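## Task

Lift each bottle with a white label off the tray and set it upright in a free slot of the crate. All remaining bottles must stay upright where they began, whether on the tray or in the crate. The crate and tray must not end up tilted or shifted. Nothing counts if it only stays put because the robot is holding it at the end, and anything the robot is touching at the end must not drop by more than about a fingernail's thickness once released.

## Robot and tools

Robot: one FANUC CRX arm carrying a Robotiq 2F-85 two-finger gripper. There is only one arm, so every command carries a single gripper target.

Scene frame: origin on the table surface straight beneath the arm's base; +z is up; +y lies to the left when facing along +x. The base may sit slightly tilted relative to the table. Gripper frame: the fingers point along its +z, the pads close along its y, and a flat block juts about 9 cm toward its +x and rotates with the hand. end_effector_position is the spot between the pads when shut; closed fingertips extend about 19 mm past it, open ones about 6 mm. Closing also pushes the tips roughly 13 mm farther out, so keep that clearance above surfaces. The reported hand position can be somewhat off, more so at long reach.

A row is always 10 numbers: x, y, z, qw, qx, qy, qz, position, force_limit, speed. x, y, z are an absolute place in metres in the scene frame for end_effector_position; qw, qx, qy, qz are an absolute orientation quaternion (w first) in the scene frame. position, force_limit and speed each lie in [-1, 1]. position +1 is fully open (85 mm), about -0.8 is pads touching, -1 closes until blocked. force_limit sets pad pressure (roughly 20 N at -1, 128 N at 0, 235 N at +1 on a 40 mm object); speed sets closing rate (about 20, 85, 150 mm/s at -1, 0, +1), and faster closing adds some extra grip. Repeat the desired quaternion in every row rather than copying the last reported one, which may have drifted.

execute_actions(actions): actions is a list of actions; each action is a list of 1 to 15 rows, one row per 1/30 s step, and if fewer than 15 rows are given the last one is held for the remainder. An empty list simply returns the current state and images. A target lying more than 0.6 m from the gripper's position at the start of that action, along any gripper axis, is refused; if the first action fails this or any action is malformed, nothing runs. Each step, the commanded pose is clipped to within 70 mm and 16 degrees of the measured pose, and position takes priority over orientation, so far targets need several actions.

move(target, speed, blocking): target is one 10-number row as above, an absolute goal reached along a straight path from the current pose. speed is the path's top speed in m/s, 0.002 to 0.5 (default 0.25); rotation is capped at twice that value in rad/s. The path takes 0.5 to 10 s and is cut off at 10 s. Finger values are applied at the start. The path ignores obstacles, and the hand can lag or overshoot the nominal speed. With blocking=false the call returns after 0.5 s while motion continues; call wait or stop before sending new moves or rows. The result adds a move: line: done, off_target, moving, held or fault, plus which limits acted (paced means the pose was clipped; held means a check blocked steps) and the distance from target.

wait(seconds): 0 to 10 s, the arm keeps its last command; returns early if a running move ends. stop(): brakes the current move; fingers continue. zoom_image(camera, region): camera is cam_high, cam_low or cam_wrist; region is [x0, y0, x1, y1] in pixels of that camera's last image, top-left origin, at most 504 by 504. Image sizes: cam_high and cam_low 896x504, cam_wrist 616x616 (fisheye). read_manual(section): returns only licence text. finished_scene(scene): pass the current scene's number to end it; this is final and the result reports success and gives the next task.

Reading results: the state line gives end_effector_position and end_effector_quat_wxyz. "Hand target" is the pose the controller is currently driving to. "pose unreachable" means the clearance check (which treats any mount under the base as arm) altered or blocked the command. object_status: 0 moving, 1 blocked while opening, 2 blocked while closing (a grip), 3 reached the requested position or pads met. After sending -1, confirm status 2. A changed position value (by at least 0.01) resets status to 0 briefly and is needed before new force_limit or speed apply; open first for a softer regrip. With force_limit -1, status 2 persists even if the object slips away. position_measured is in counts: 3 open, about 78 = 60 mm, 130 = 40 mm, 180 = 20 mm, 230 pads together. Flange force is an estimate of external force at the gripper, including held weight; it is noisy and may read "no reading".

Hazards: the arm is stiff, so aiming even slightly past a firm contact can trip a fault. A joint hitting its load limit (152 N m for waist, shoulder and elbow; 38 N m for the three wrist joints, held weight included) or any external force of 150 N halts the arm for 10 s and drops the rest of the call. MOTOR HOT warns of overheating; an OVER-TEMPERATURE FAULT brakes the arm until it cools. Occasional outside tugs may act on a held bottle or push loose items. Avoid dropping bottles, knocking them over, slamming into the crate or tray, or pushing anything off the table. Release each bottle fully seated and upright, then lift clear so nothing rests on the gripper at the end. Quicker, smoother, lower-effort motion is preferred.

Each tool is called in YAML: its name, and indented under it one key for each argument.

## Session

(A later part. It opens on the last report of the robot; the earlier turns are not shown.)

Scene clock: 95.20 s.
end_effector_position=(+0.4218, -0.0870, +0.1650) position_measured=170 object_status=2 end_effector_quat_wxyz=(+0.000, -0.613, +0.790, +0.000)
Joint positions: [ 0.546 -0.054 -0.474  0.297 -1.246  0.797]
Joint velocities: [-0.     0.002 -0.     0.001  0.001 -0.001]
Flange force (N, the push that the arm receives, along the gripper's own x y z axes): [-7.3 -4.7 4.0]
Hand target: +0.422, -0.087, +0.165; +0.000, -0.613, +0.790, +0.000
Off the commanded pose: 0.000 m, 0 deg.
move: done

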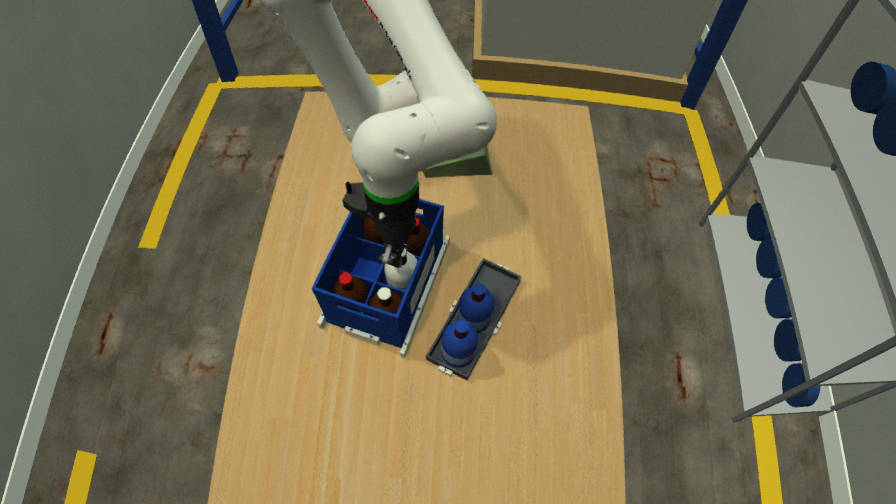

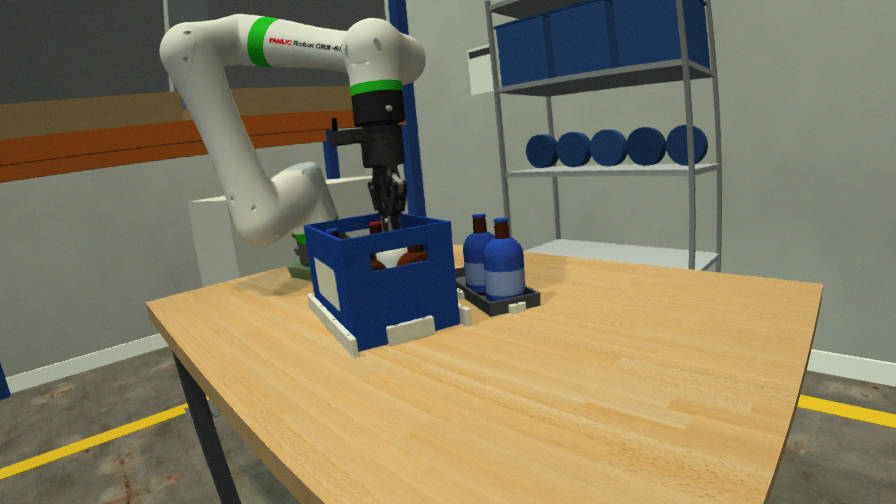

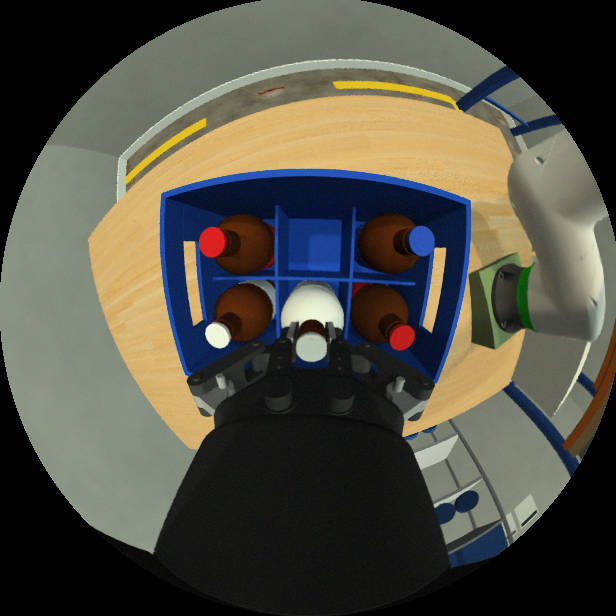

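Step down slowly, watching force.

move:
  target: [0.422,-0.087,0.156,0,-0.613,0.79,0,-1,-0.3,-0.3]
  speed: 0.015

Scene clock: 100.37 s.
end_effector_position=(+0.4220, -0.0870, +0.1560) position_measured=170 object_status=2 end_effector_quat_wxyz=(+0.000, -0.613, +0.790, +0.000)
Joint positions: [ 0.54  -0.046 -0.488  0.3   -1.223  0.795]
Joint velocities: [-0.     0.001  0.     0.001 -0.     0.   ]
Flange force (N, the push that the arm receives, along the gripper's own x y z axes): [-6.9 -4.4 5.3]
Hand target: +0.422, -0.087, +0.156; +0.000, -0.613, +0.790, +0.000
Off the commanded pose: 0.000 m, 0 deg.
move: done

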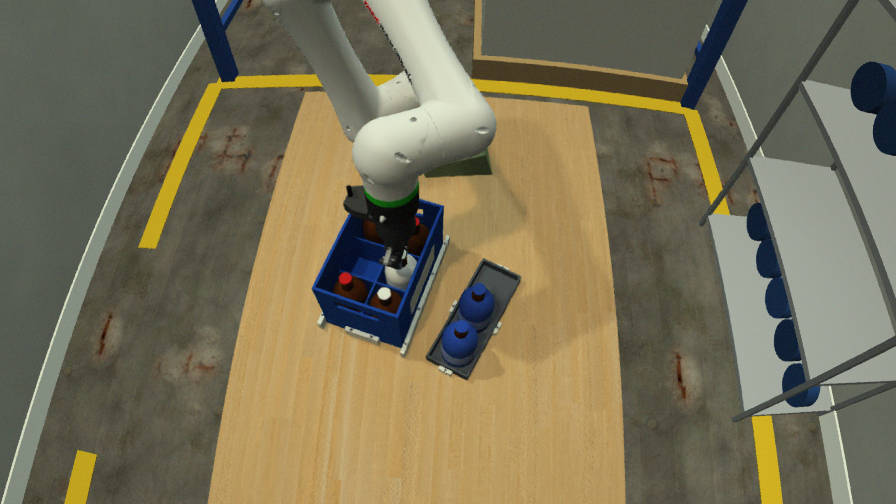

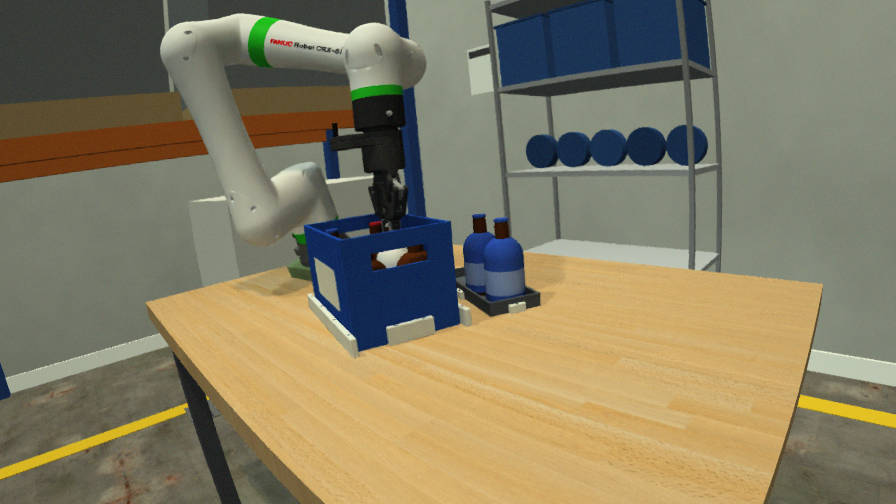

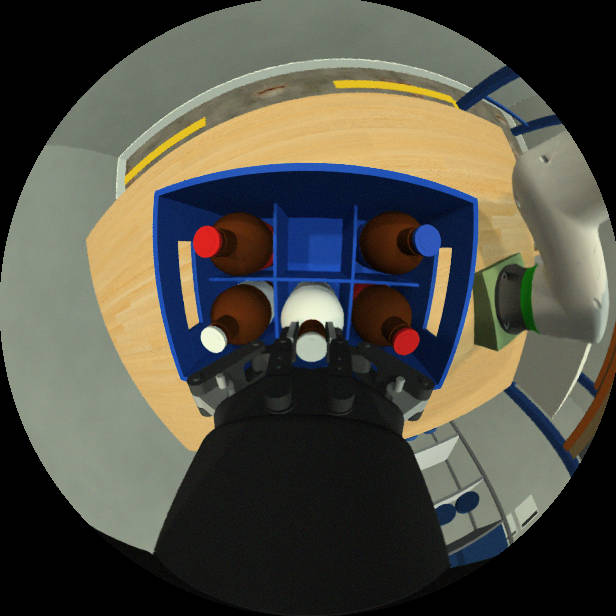

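move:
  target: [0.422,-0.087,0.153,0,-0.613,0.79,0,-1,-0.3,-0.3]
  speed: 0.01

Scene clock: 104.00 s.
end_effector_position=(+0.4220, -0.0870, +0.1530) position_measured=170 object_status=2 end_effector_quat_wxyz=(+0.000, -0.613, +0.790, +0.000)
Joint positions: [ 0.537 -0.043 -0.493  0.302 -1.215  0.795]
Joint velocities: [-0.    -0.001 -0.    -0.001 -0.     0.   ]
Flange force (N, the push that the arm receives, along the gripper's own x y z axes): [-6.9 -5.9 4.6]
Hand target: +0.422, -0.087, +0.153; +0.000, -0.613, +0.790, +0.000
Off the commanded pose: 0.000 m, 0 deg.
move: done

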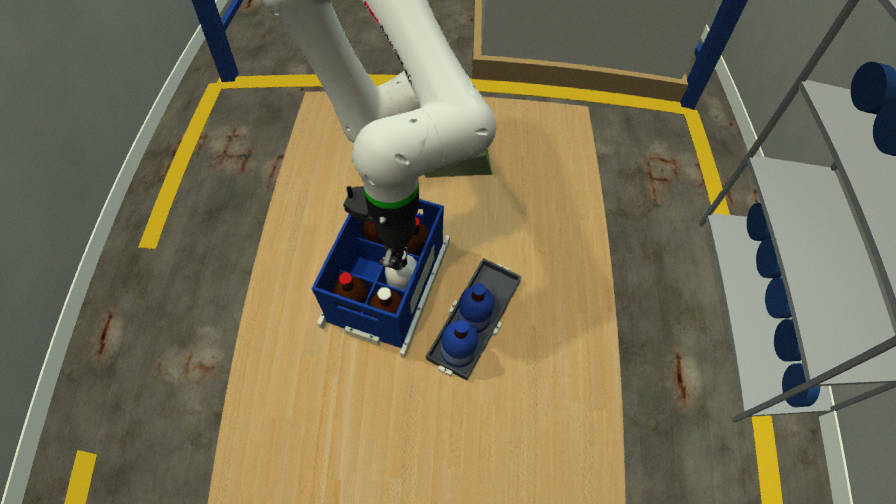

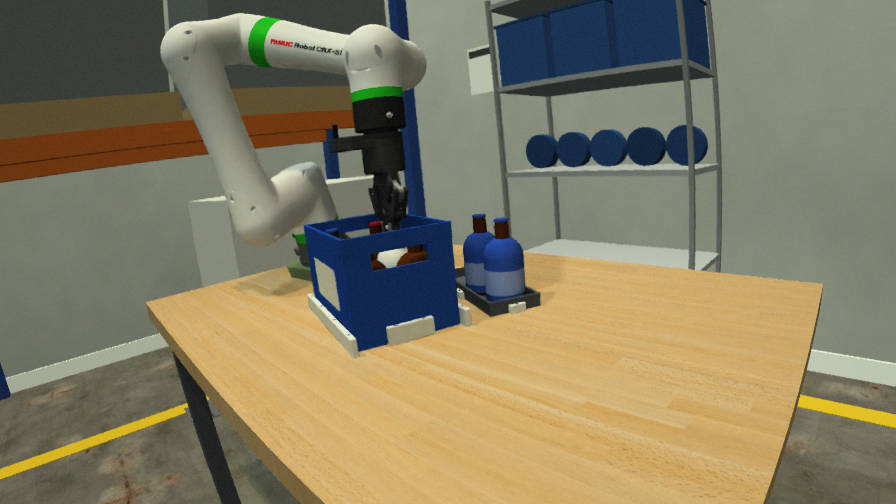

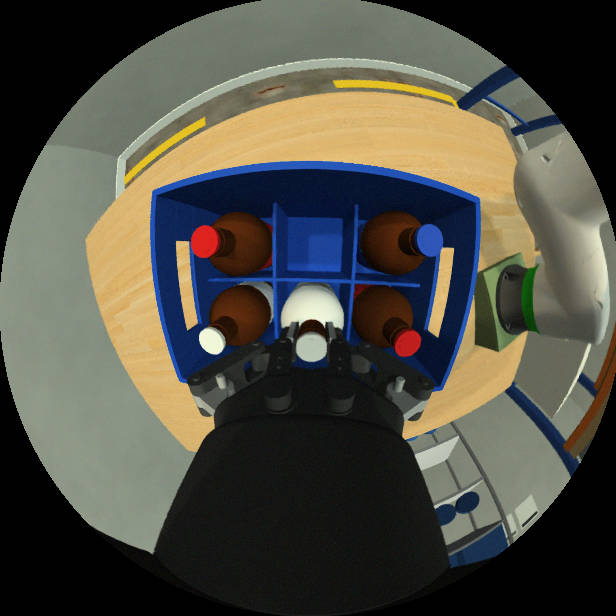

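move:
  target: [0.422,-0.087,0.1505,0,-0.613,0.79,0,-1,-0.3,-0.3]
  speed: 0.01

Scene clock: 107.83 s.
end_effector_position=(+0.4221, -0.0870, +0.1506) position_measured=170 object_status=2 end_effector_quat_wxyz=(+0.000, -0.613, +0.790, -0.000)
Joint positions: [ 0.536 -0.041 -0.497  0.303 -1.208  0.795]
Joint velocities: [-0.     0.001 -0.001  0.001  0.    -0.001]
Flange force (N, the push that the arm receives, along the gripper's own x y z axes): [-12.3 1.9 -49.7]
Hand target: +0.422, -0.087, +0.150; +0.000, -0.613, +0.790, +0.000
Off the commanded pose: 0.000 m, 0 deg.
move: done

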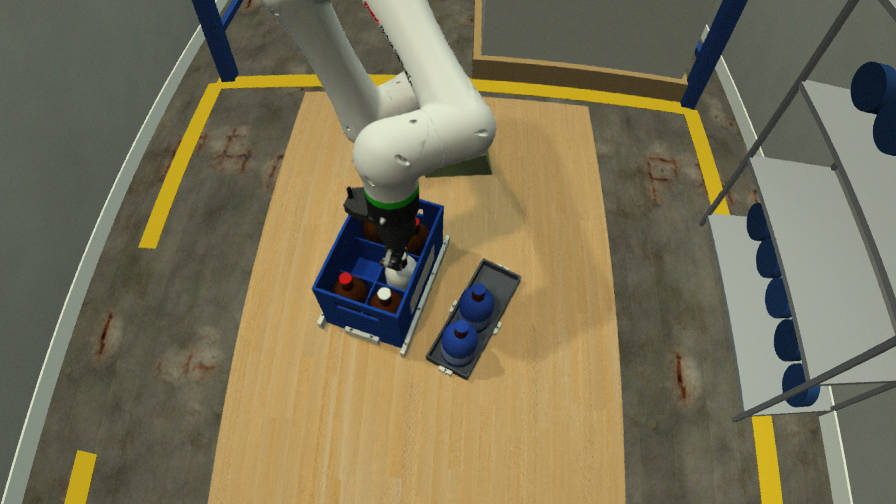

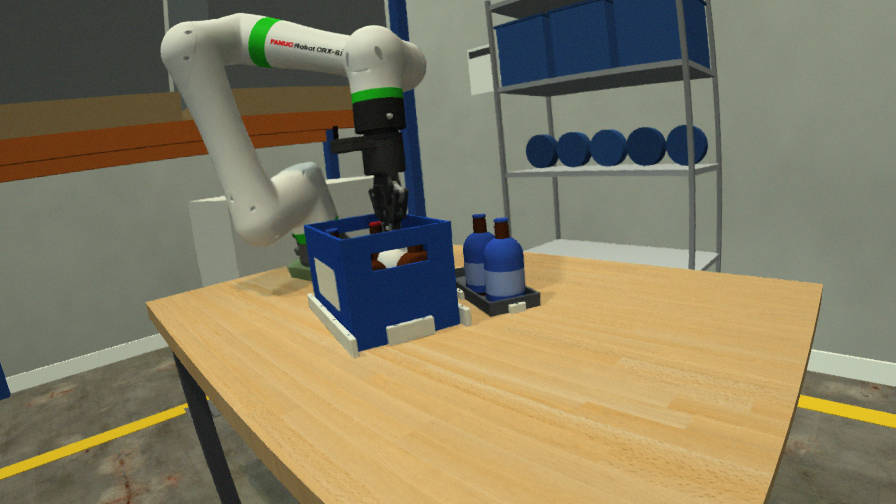

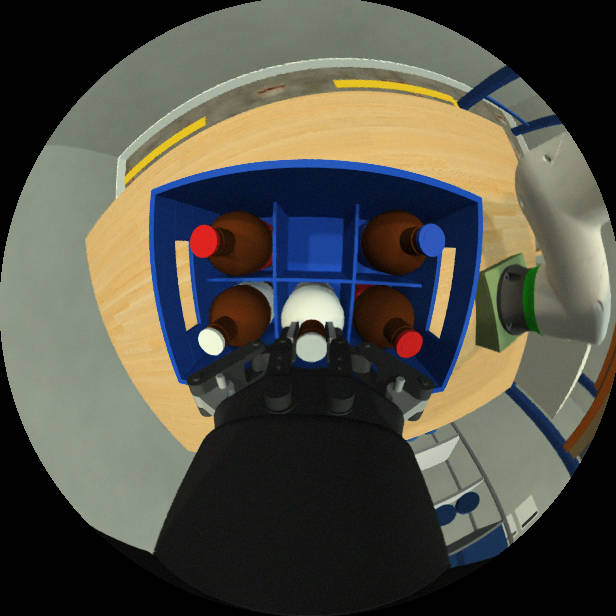

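move:
  target: [0.422,-0.087,0.151,0,-0.613,0.79,0,0.15,-0.3,0]
  speed: 0.01

move:
  target: [0.422,-0.087,0.26,0,-0.613,0.79,0,0.15,-0.3,0]
  speed: 0.2

Scene clock: 115.53 s.
end_effector_position=(+0.4220, -0.0870, +0.1510) position_measured=110 object_status=3 end_effector_quat_wxyz=(-0.000, -0.613, +0.790, -0.000)
Joint positions: [ 0.536 -0.041 -0.496  0.302 -1.21   0.795]
Joint velocities: [ 0.    -0.     0.001 -0.002 -0.    -0.001]
Flange force (N, the push that the arm receives, along the gripper's own x y z axes): [-6.5 -2.4 -1.3]
Hand target: +0.422, -0.087, +0.151; -0.000, -0.613, +0.790, -0.000
Off the commanded pose: 0.000 m, 0 deg.
move: done

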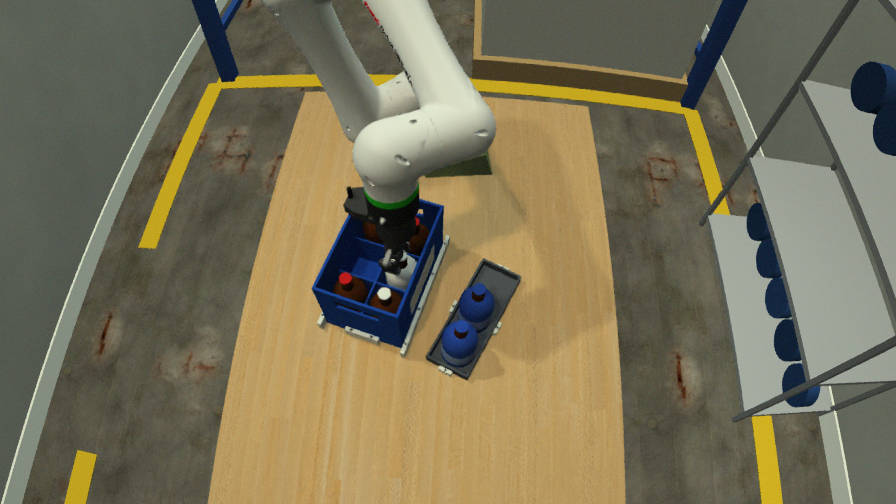

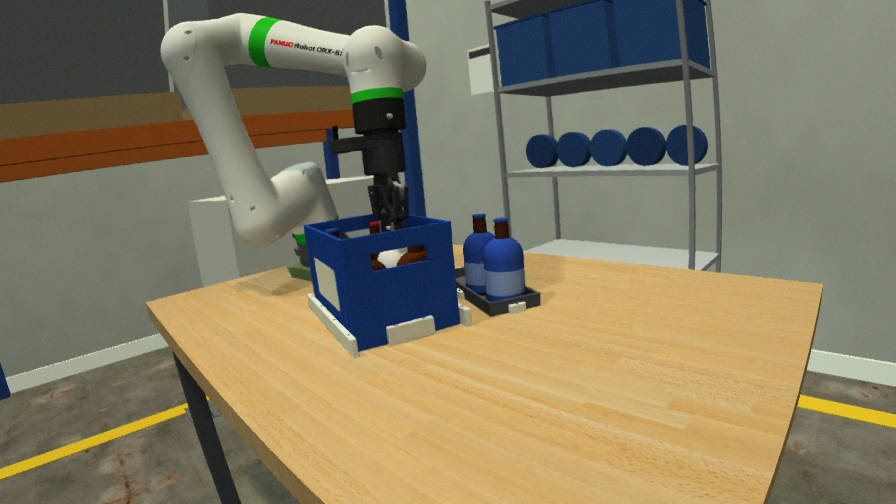

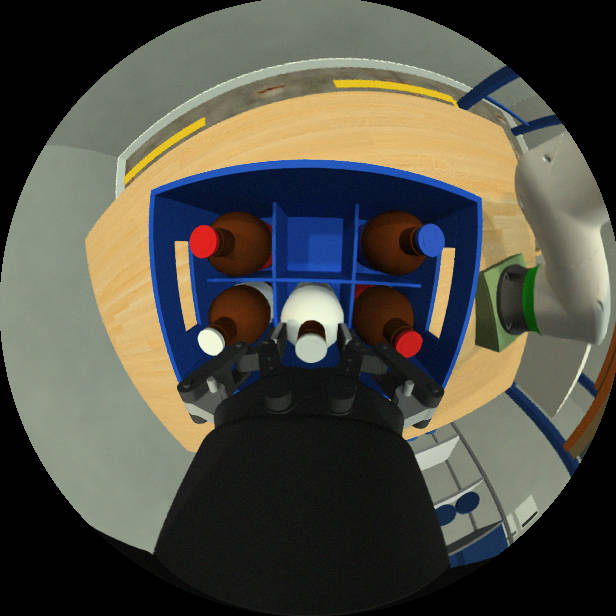

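Scene clock: 116.47 s.
end_effector_position=(+0.4222, -0.0870, +0.2601) position_measured=110 object_status=3 end_effector_quat_wxyz=(-0.000, -0.613, +0.790, -0.000)
Joint positions: [ 0.616 -0.105 -0.298  0.276 -1.482  0.796]
Joint velocities: [ 0.     0.002  0.     0.002 -0.001  0.   ]
Flange force (N, the push that the arm receives, along the gripper's own x y z axes): [-6.0 -2.4 -3.3]
Hand target: +0.422, -0.087, +0.260; -0.000, -0.613, +0.790, -0.000
Off the commanded pose: 0.000 m, 0 deg.
move: done

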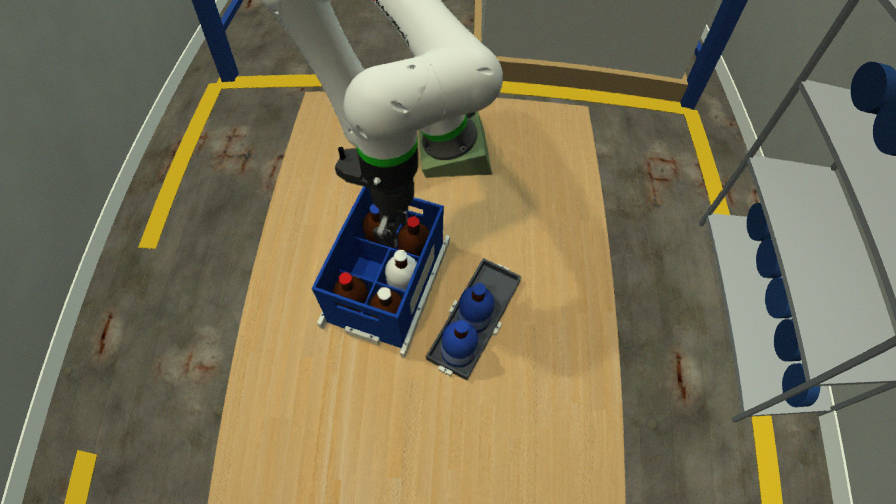

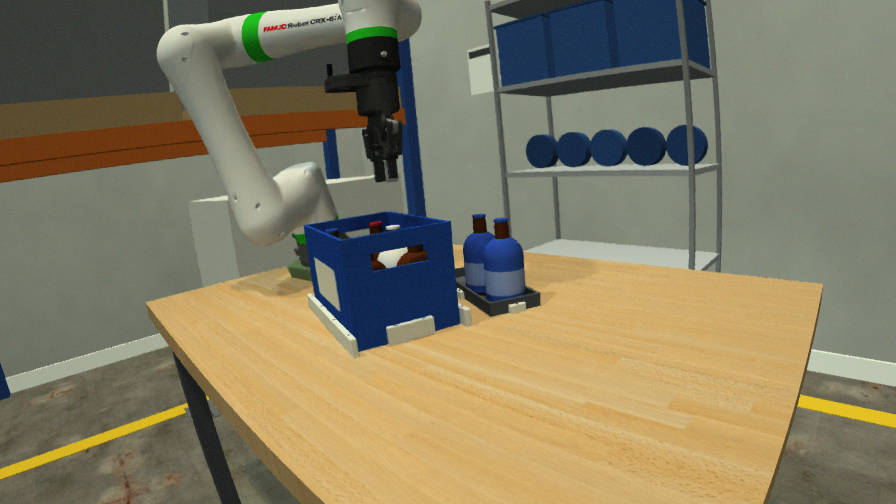

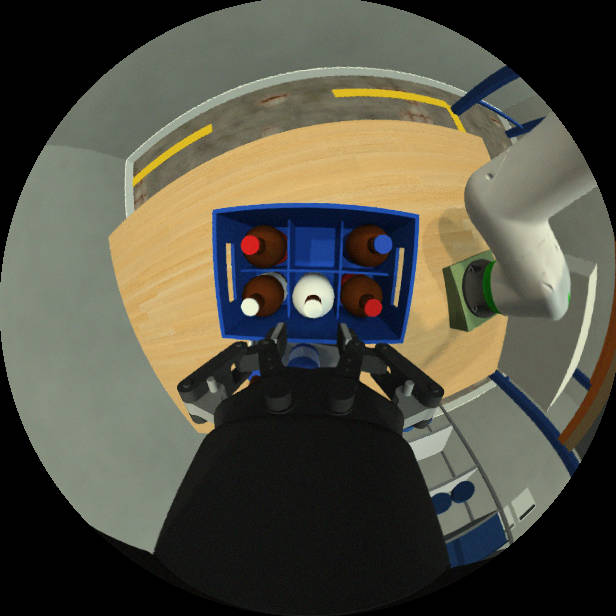

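finished_scene:
  scene: 1

The scene is finished: the task was done.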